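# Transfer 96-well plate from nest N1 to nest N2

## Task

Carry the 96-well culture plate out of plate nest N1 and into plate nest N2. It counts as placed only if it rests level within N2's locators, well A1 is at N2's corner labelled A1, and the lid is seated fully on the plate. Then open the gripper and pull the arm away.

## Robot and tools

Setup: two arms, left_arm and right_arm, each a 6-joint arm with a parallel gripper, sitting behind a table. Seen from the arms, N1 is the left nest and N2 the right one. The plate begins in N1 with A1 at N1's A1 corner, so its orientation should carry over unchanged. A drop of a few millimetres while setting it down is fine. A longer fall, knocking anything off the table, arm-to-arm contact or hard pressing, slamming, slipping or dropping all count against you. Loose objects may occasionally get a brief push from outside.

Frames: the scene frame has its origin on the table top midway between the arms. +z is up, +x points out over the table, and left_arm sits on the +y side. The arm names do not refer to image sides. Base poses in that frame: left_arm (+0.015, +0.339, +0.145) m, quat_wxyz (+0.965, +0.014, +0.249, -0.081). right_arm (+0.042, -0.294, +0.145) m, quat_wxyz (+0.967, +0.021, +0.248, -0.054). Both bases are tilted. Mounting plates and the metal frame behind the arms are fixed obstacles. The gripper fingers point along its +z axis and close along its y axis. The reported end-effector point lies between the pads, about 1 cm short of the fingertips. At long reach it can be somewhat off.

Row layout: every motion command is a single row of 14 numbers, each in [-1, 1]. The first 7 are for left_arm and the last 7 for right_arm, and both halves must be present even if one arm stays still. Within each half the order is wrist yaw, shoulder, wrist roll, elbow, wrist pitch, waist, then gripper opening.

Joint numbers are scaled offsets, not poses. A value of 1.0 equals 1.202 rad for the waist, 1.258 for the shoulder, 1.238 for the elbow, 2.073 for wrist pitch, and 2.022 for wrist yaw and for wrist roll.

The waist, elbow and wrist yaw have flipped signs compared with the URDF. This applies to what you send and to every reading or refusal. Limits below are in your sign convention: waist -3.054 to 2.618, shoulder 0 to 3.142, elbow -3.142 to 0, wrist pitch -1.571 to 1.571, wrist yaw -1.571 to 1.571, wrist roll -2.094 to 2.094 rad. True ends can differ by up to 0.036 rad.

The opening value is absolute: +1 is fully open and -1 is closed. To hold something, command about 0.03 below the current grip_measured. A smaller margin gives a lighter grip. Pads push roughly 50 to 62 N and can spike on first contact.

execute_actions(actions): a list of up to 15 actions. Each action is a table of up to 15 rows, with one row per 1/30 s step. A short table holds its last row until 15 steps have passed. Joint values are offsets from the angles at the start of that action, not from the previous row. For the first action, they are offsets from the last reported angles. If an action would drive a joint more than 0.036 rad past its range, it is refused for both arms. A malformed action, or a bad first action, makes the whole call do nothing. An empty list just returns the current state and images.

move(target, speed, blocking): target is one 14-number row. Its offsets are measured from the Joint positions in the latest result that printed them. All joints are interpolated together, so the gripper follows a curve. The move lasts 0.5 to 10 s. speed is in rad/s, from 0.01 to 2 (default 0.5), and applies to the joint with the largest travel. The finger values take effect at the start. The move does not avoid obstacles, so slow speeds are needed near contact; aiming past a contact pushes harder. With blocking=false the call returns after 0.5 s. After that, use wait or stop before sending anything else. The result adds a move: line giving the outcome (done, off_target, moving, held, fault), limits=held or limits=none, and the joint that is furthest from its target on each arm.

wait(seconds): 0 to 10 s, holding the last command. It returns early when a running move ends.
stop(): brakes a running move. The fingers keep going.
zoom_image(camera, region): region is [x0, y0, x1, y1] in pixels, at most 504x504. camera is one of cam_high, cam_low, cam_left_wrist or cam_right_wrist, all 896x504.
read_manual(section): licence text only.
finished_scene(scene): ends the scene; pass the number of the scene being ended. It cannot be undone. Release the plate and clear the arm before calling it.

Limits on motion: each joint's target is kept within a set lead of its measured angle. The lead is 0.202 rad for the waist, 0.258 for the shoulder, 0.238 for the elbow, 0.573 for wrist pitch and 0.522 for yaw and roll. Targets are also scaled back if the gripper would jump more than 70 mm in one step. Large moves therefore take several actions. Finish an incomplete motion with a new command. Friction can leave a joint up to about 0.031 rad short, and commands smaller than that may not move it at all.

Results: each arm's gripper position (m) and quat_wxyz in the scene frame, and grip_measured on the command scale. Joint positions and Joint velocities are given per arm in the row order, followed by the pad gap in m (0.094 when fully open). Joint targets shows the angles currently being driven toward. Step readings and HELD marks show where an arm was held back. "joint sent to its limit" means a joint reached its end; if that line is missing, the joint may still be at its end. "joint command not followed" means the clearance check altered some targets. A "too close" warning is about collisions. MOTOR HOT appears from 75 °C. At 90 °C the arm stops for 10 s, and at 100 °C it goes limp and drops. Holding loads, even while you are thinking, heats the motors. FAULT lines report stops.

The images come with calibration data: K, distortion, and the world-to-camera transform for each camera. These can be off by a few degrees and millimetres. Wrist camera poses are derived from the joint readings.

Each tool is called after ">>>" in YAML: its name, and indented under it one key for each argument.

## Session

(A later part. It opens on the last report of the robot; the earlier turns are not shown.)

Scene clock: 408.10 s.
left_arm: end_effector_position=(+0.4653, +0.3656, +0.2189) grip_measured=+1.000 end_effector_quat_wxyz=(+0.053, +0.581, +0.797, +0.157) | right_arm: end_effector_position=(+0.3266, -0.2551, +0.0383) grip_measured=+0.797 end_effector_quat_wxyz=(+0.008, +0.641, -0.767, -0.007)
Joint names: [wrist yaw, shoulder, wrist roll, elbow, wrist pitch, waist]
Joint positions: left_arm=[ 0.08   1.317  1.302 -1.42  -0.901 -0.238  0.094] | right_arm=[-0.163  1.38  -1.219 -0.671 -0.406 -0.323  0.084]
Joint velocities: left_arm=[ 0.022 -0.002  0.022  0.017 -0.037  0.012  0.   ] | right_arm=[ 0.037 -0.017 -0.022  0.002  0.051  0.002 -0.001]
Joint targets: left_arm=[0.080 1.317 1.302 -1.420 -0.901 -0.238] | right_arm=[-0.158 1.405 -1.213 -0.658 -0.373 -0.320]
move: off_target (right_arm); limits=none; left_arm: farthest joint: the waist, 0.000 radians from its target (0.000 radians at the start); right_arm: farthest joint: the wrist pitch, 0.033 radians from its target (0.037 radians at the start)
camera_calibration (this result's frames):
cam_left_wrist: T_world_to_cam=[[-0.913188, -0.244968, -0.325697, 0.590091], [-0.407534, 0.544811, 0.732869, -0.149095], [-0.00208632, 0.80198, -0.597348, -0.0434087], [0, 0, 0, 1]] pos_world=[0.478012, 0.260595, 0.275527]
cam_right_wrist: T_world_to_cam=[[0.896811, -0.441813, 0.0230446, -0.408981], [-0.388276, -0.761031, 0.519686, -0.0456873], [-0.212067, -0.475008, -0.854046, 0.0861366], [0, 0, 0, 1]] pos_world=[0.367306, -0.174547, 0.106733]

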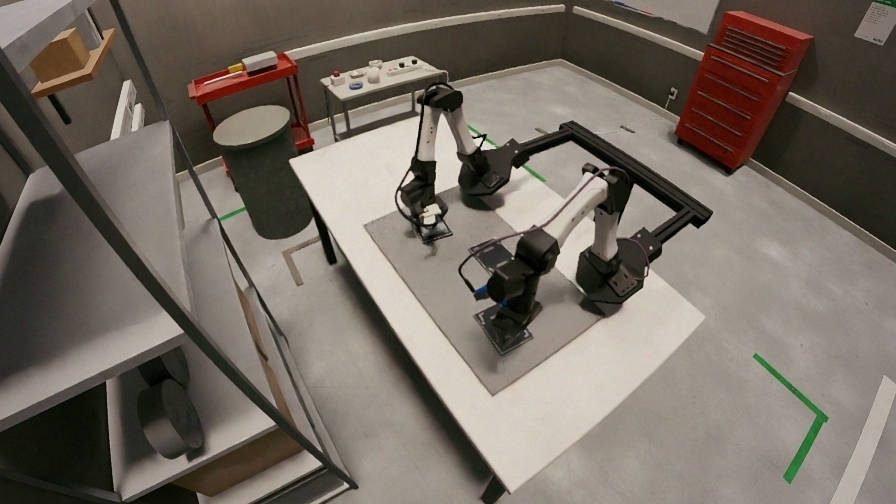

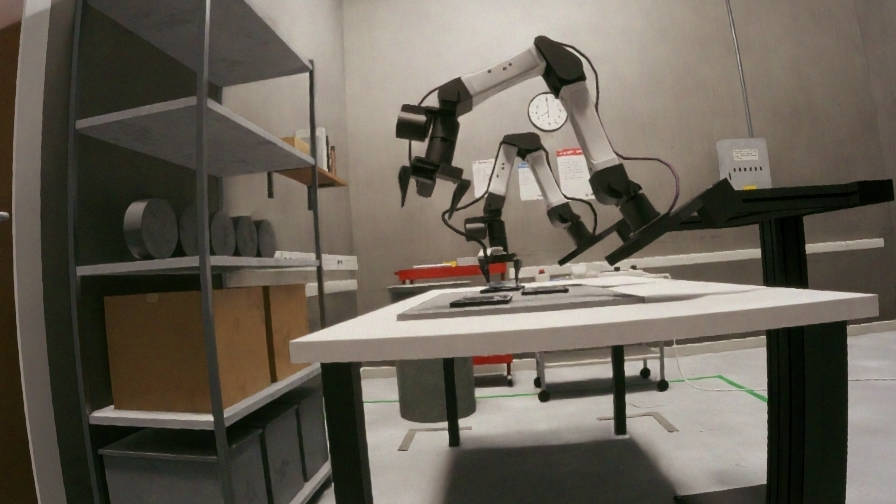

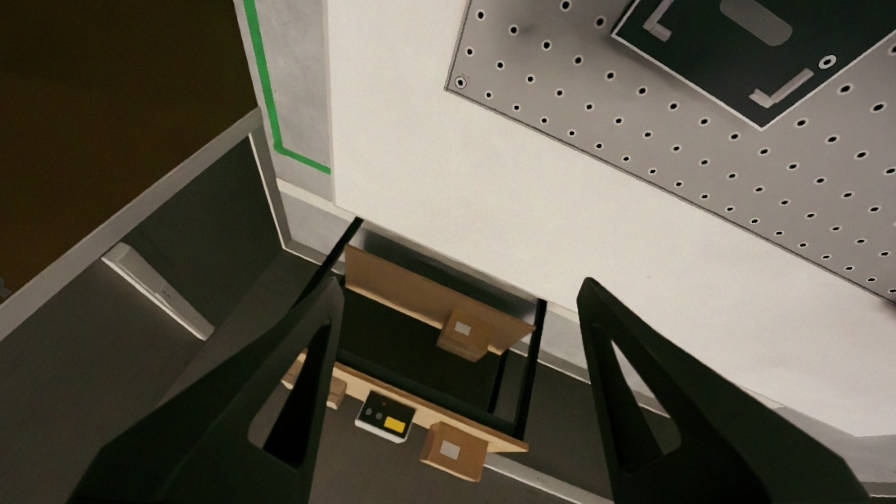

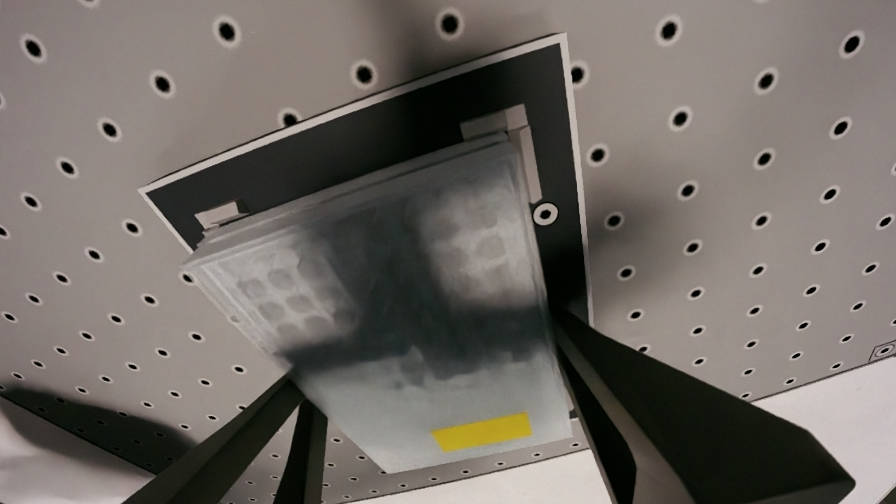

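>>> move:
  target: [0,0,0,0,0,0,1, 0.002,0.0,0.003,0.008,0.0,0.002,0.87]
  speed: 0.03

>>> move:
  target: [0,0,0,0,0,0,1, 0,-0.05,0,0,-0.02,0,1]
  speed: 0.06

Scene clock: 411.43 s.
left_arm: end_effector_position=(+0.4653, +0.3656, +0.2189) grip_measured=+1.000 end_effector_quat_wxyz=(+0.053, +0.581, +0.797, +0.157) | right_arm: end_effector_position=(+0.3266, -0.2551, +0.0383) grip_measured=+0.868 end_effector_quat_wxyz=(+0.008, +0.641, -0.767, -0.007)
Joint names: [wrist yaw, shoulder, wrist roll, elbow, wrist pitch, waist]
Joint positions: left_arm=[ 0.08   1.317  1.302 -1.42  -0.901 -0.238  0.094] | right_arm=[-0.163  1.38  -1.219 -0.671 -0.406 -0.323  0.088]
Joint velocities: left_arm=[ 0.022  0.012  0.022 -0.007 -0.037  0.017  0.   ] | right_arm=[ 0.022 -0.002 -0.051  0.012  0.022  0.012  0.   ]
Joint targets: left_arm=[0.080 1.317 1.302 -1.420 -0.901 -0.238] | right_arm=[-0.159 1.380 -1.213 -0.662 -0.406 -0.320]
move: done; limits=none; left_arm: farthest joint: the waist, 0.000 radians from its target (0.000 radians at the start); right_arm: farthest joint: the elbow, 0.010 radians from its target (0.010 radians at the start)
camera_calibration (this result's frames):
cam_left_wrist: T_world_to_cam=[[-0.913188, -0.244968, -0.325697, 0.590091], [-0.407534, 0.544811, 0.732869, -0.149095], [-0.00208632, 0.80198, -0.597348, -0.0434087], [0, 0, 0, 1]] pos_world=[0.478012, 0.260595, 0.275527]
cam_right_wrist: T_world_to_cam=[[0.896813, -0.441797, 0.0232697, -0.409025], [-0.388304, -0.760839, 0.519946, -0.0456837], [-0.212006, -0.47533, -0.853882, 0.0859998], [0, 0, 0, 1]] pos_world=[0.367312, -0.174586, 0.106705]

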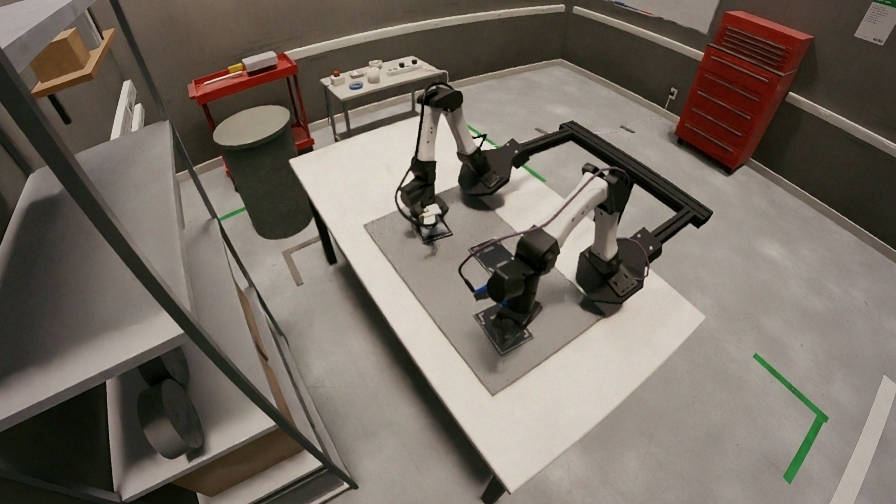

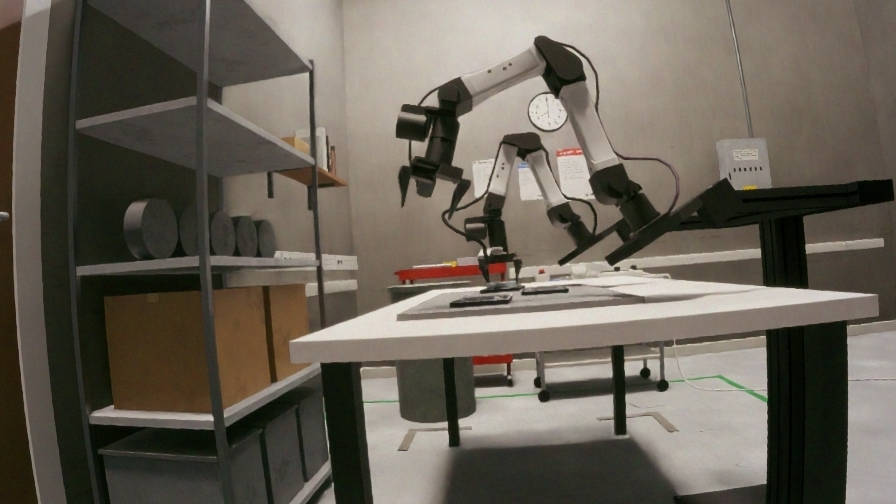

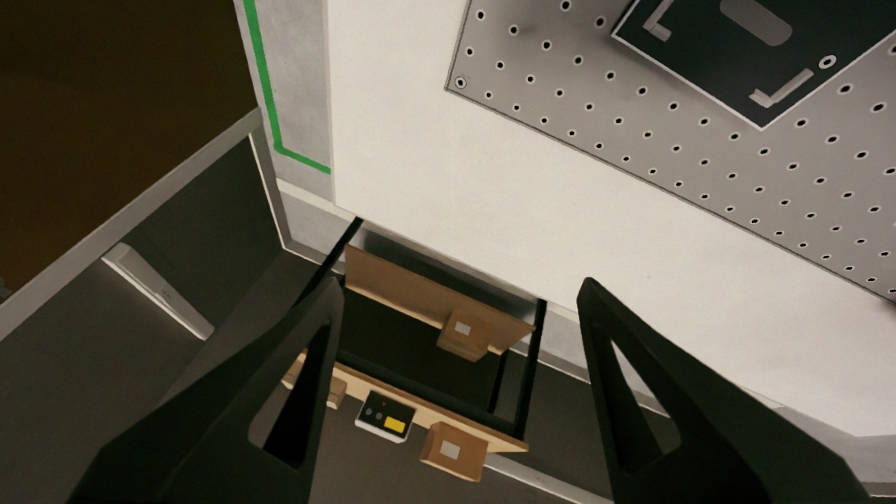

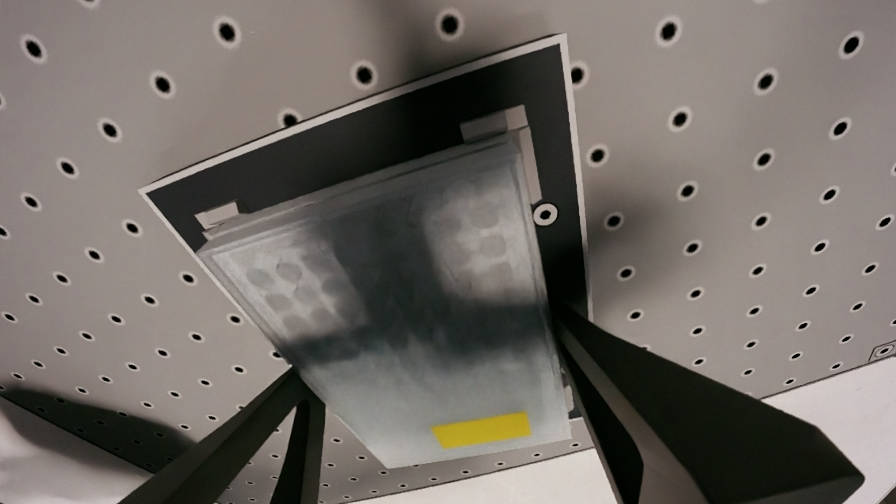

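Scene clock: 412.87 s.
left_arm: end_effector_position=(+0.4653, +0.3656, +0.2189) grip_measured=+1.000 end_effector_quat_wxyz=(+0.053, +0.581, +0.797, +0.157) | right_arm: end_effector_position=(+0.3283, -0.2564, +0.0472) grip_measured=+1.000 end_effector_quat_wxyz=(+0.002, +0.640, -0.768, -0.003)
Joint names: [wrist yaw, shoulder, wrist roll, elbow, wrist pitch, waist]
Joint positions: left_arm=[ 0.08   1.317  1.302 -1.42  -0.901 -0.238  0.094] | right_arm=[-0.163  1.339 -1.219 -0.671 -0.432 -0.323  0.094]
Joint velocities: left_arm=[-0.037 -0.017  0.022  0.007  0.007  0.007  0.   ] | right_arm=[ 0.11  -0.002  0.007  0.007 -0.066  0.037  0.   ]
Joint targets: left_arm=[0.080 1.317 1.302 -1.420 -0.901 -0.238] | right_arm=[-0.163 1.317 -1.219 -0.671 -0.448 -0.323]
move: off_target (right_arm); limits=none; left_arm: farthest joint: the waist, 0.000 radians from its target (0.000 radians at the start); right_arm: farthest joint: the shoulder, 0.022 radians from its target (0.063 radians at the start)
camera_calibration (this result's frames):
cam_left_wrist: T_world_to_cam=[[-0.913188, -0.244968, -0.325697, 0.590091], [-0.407534, 0.544811, 0.732869, -0.149095], [-0.00208632, 0.80198, -0.597348, -0.0434087], [0, 0, 0, 1]] pos_world=[0.478012, 0.260595, 0.275527]
cam_right_wrist: T_world_to_cam=[[0.895297, -0.444083, 0.0351252, -0.411923], [-0.397647, -0.761151, 0.512373, -0.0472814], [-0.200801, -0.472693, -0.858045, 0.0905871], [0, 0, 0, 1]] pos_world=[0.368182, -0.176097, 0.116422]

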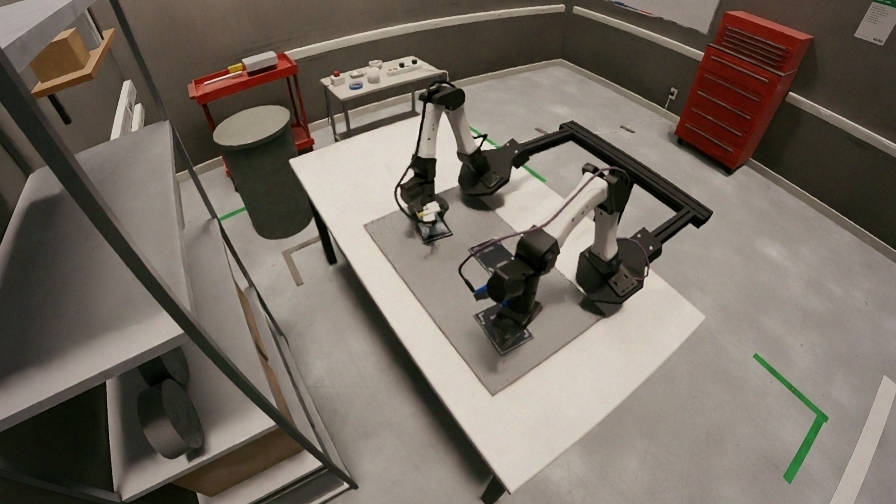

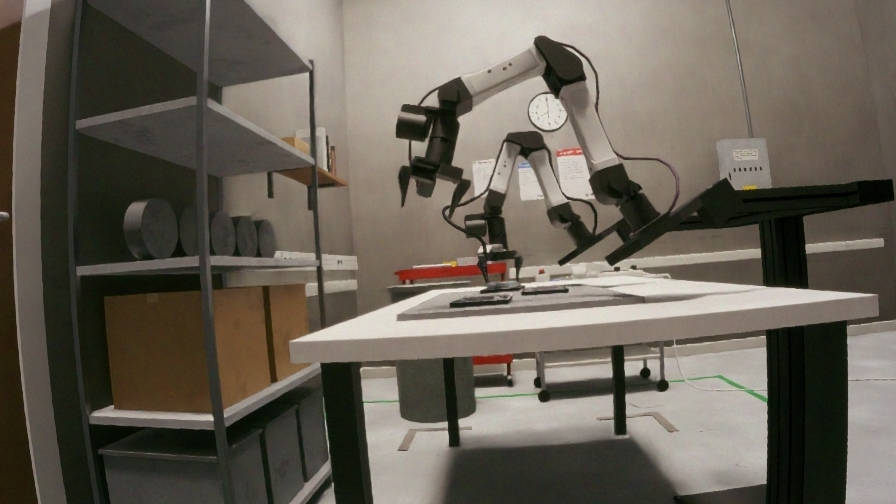

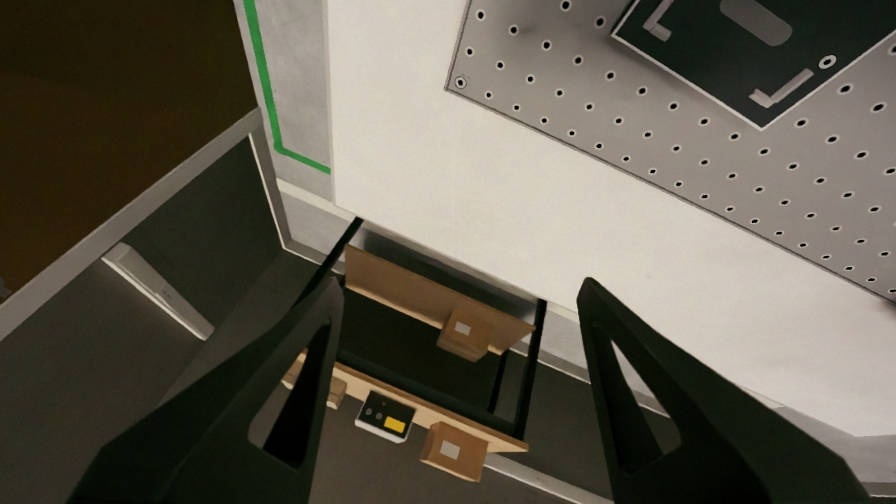

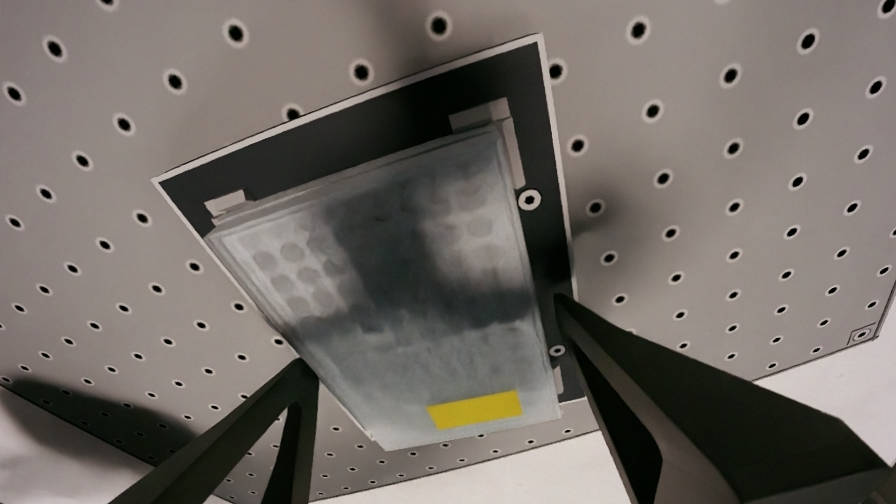

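>>> move:
  target: [0,0,0,0,0,0,1, 0,-0.1,0,-0.15,-0.14,0,1]
  speed: 0.5

>>> zoom_image:
  camera: "cam_right_wrist"
  region: [200,100,700,504]

Scene clock: 416.40 s.
left_arm: end_effector_position=(+0.4653, +0.3656, +0.2189) grip_measured=+1.000 end_effector_quat_wxyz=(+0.053, +0.581, +0.797, +0.157) | right_arm: end_effector_position=(+0.3488, -0.2621, +0.1013) grip_measured=+1.000 end_effector_quat_wxyz=(+0.003, +0.641, -0.768, -0.004)
Joint names: [wrist yaw, shoulder, wrist roll, elbow, wrist pitch, waist]
Joint positions: left_arm=[ 0.08   1.317  1.302 -1.42  -0.901 -0.238  0.094] | right_arm=[-0.163  1.231 -1.219 -0.837 -0.708 -0.323  0.094]
Joint velocities: left_arm=[ 0.051 -0.007 -0.051  0.012 -0.007  0.002  0.   ] | right_arm=[ 0.051  0.002 -0.066  0.012 -0.066 -0.007  0.   ]
Joint targets: left_arm=[0.080 1.317 1.302 -1.420 -0.901 -0.238] | right_arm=[-0.163 1.213 -1.219 -0.857 -0.723 -0.323]
move: done; limits=none; left_arm: farthest joint: the waist, 0.000 radians from its target (0.000 radians at the start); right_arm: farthest joint: the elbow, 0.020 radians from its target (0.185 radians at the start)
camera_calibration (this result's frames):
cam_left_wrist: T_world_to_cam=[[-0.913188, -0.244968, -0.325697, 0.590091], [-0.407534, 0.544811, 0.732869, -0.149095], [-0.00208632, 0.80198, -0.597348, -0.0434087], [0, 0, 0, 1]] pos_world=[0.478012, 0.260595, 0.275527]
cam_right_wrist: T_world_to_cam=[[0.895501, -0.443789, 0.0336068, -0.434597], [-0.396455, -0.761114, 0.513351, -0.0716526], [-0.202241, -0.47303, -0.85752, 0.138767], [0, 0, 0, 1]] pos_world=[0.38884, -0.181764, 0.170384]

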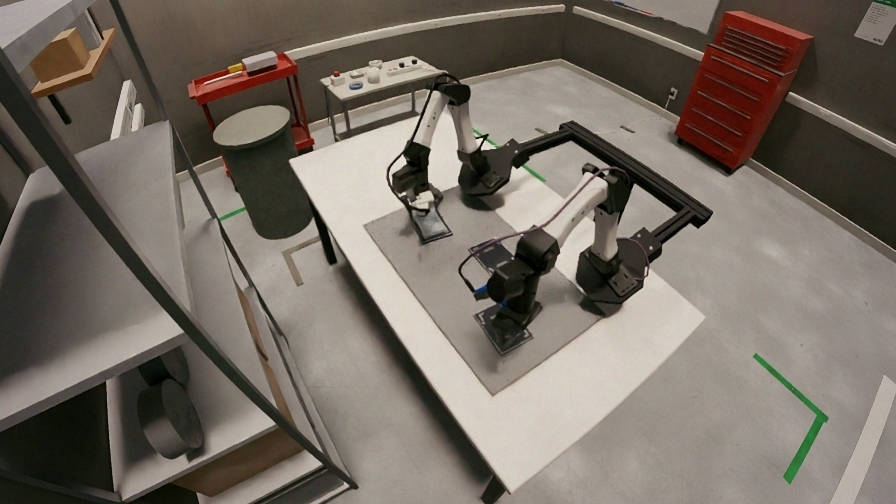

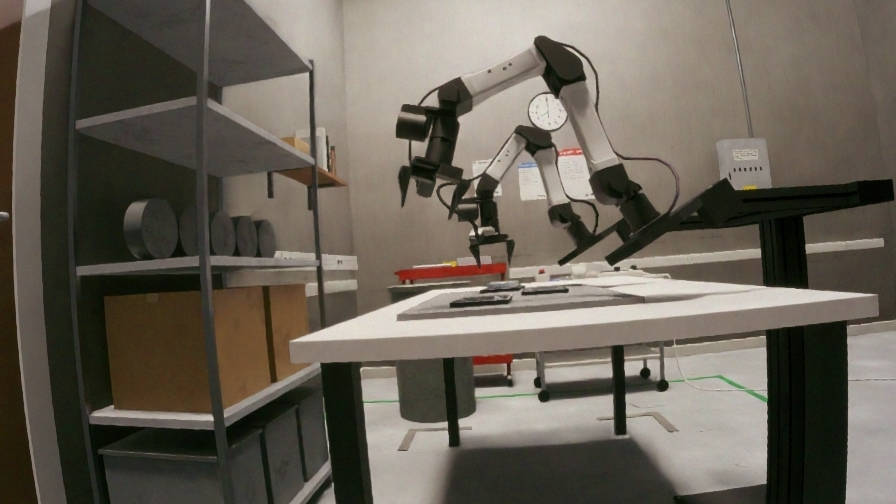

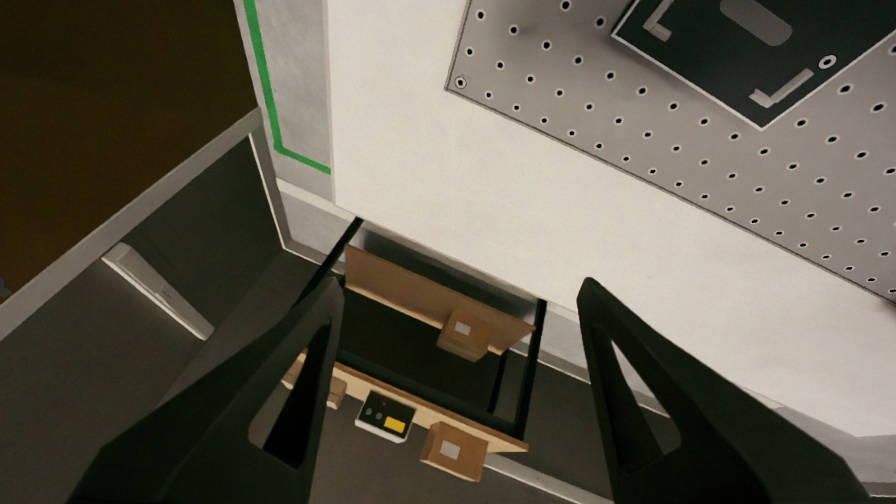

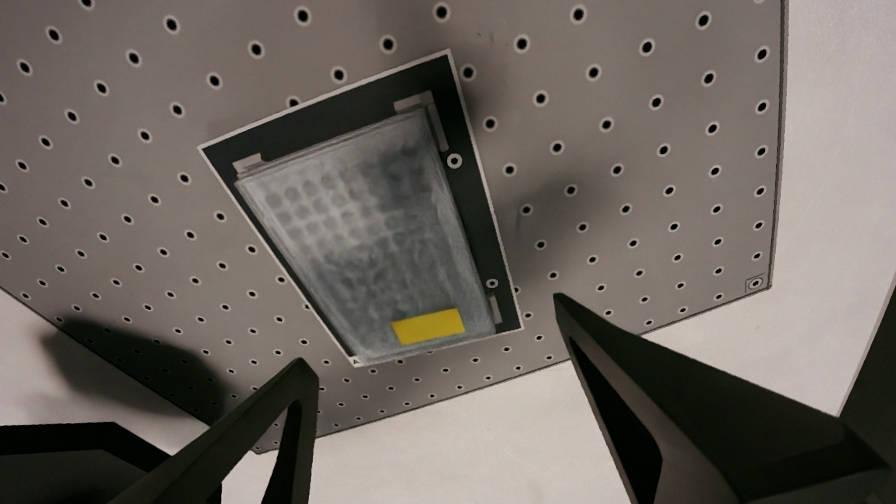

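Region (200, 100, 700, 504) of cam_right_wrist's 896x504 image, scaled by 1.008, with more detail than that image has; it fills the top 407 rows of this view, and the rest is white.

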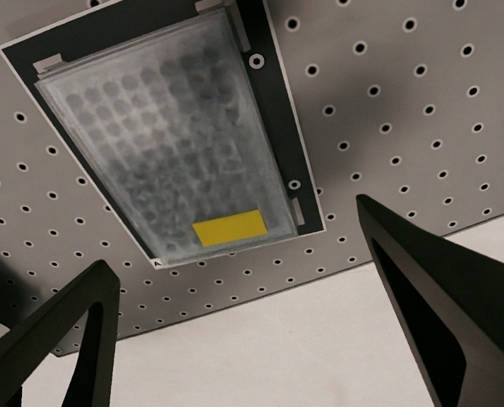

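>>> zoom_image:
  camera: "cam_low"
  region: [460,265,560,305]

>>> move:
  target: [0,0,0,0,0,0,1, 0,-0.06,0,-0.2,-0.08,0.15,1]
  speed: 0.6

>>> zoom_image:
  camera: "cam_high"
  region: [440,270,580,380]

Region (460, 265, 560, 305) of cam_low's 896x504 image, scaled by 5.040, with more detail than that image has; it fills the top 202 rows of this view, and the rest is white.

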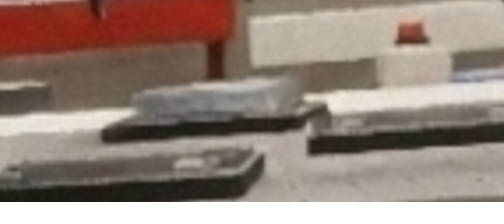

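Scene clock: 420.43 s.
left_arm: end_effector_position=(+0.4653, +0.3656, +0.2189) grip_measured=+1.000 end_effector_quat_wxyz=(+0.053, +0.581, +0.797, +0.157) | right_arm: end_effector_position=(+0.4032, -0.3173, +0.1650) grip_measured=+1.000 end_effector_quat_wxyz=(+0.025, -0.572, +0.817, -0.064)
Joint names: [wrist yaw, shoulder, wrist roll, elbow, wrist pitch, waist]
Joint positions: left_arm=[ 0.08   1.317  1.302 -1.42  -0.901 -0.238  0.094] | right_arm=[-0.162  1.169 -1.219 -1.067 -0.859 -0.15   0.094]
Joint velocities: left_arm=[-0.007 -0.012 -0.007 -0.002 -0.066  0.007  0.   ] | right_arm=[-0.007  0.027  0.051  0.002 -0.037  0.017  0.   ]
Joint targets: left_arm=[0.080 1.317 1.302 -1.420 -0.901 -0.238] | right_arm=[-0.163 1.156 -1.219 -1.084 -0.873 -0.143]
move: done; limits=none; left_arm: farthest joint: the waist, 0.000 radians from its target (0.000 radians at the start); right_arm: farthest joint: the elbow, 0.017 radians from its target (0.248 radians at the start)
camera_calibration (this result's frames):
cam_left_wrist: T_world_to_cam=[[-0.913188, -0.244968, -0.325697, 0.590091], [-0.407534, 0.544811, 0.732869, -0.149095], [-0.00208632, 0.80198, -0.597348, -0.0434087], [0, 0, 0, 1]] pos_world=[0.478012, 0.260595, 0.275527]
cam_right_wrist: T_world_to_cam=[[0.794866, -0.579991, 0.178322, -0.536411], [-0.581203, -0.643305, 0.49836, -0.0104832], [-0.174329, -0.49977, -0.848433, 0.15709], [0, 0, 0, 1]] pos_world=[0.447668, -0.239348, 0.234158]

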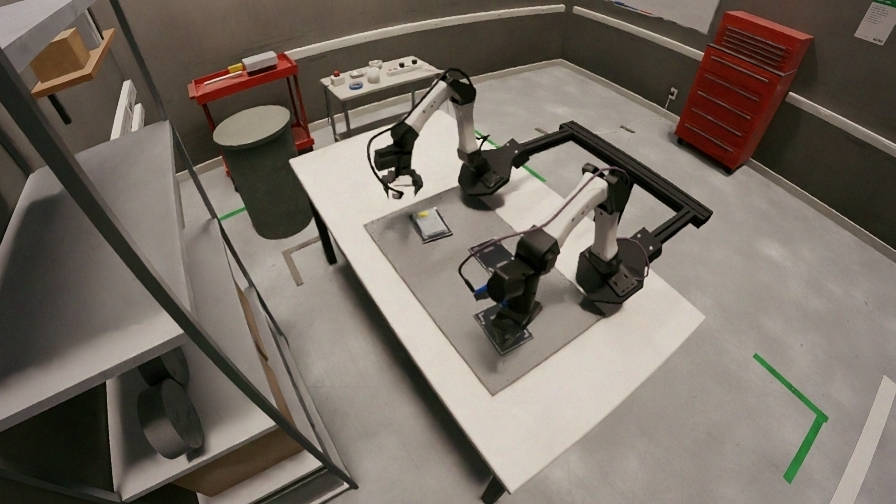

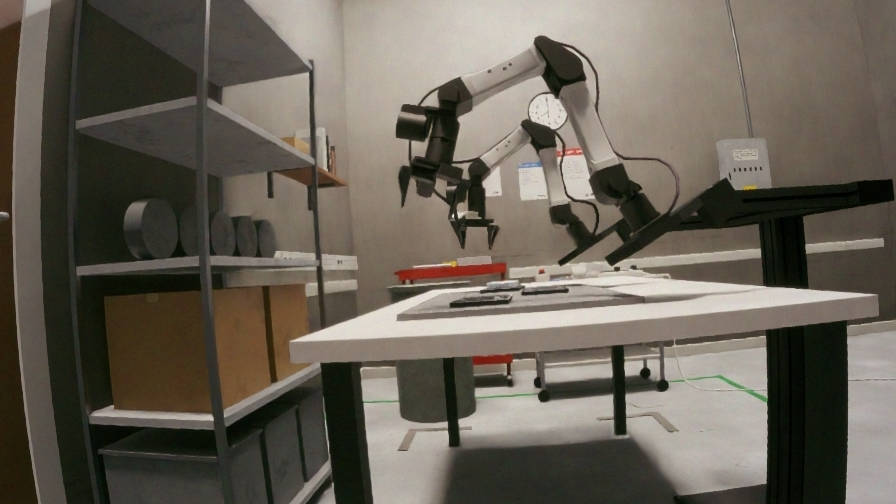

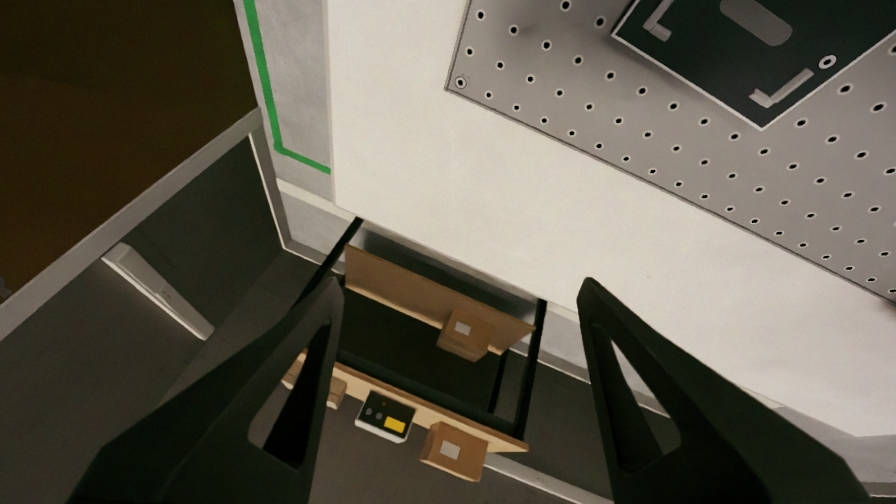

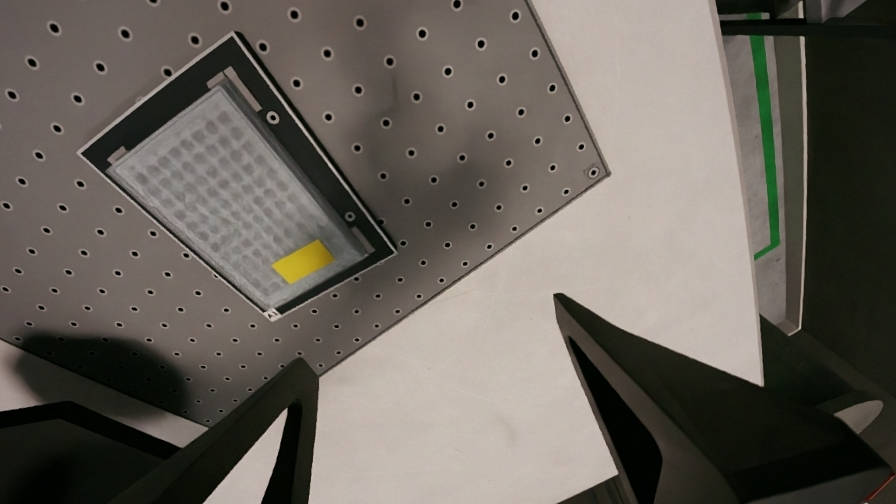

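Region (440, 270, 580, 380) of cam_high's 896x504 image, scaled by 3.600, with more detail than that image has; it fills the top 396 rows of this view, and the rest is white.

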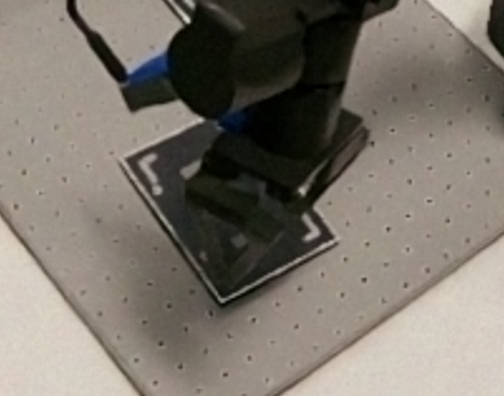

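>>> zoom_image:
  camera: "cam_high"
  region: [400,195,470,250]

>>> zoom_image:
  camera: "cam_right_wrist"
  region: [60,20,420,340]

Region (400, 195, 470, 250) of cam_high's 896x504 image, scaled by 7.200, with more detail than that image has; it fills the top 396 rows of this view, and the rest is white.

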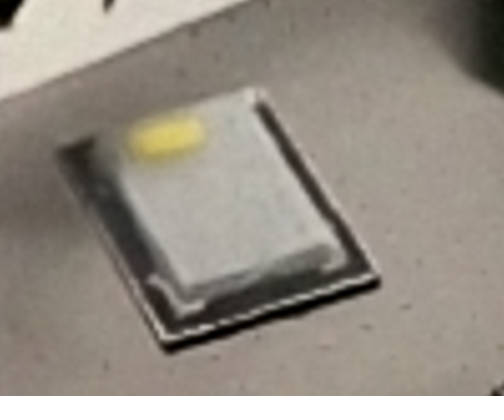

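Region (60, 20, 420, 340) of cam_right_wrist's 896x504 image, scaled by 1.400, with more detail than that image has.

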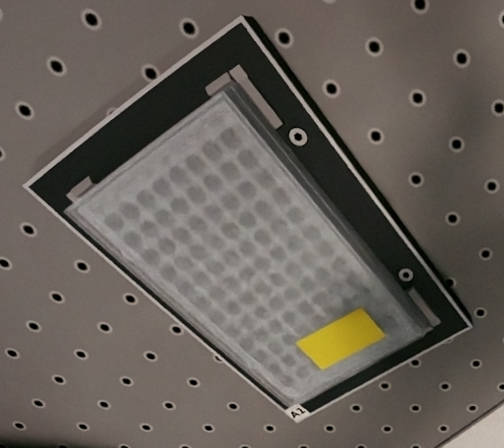

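Seated.

>>> finished_scene:
  scene: 2

The scene is finished: the task was done.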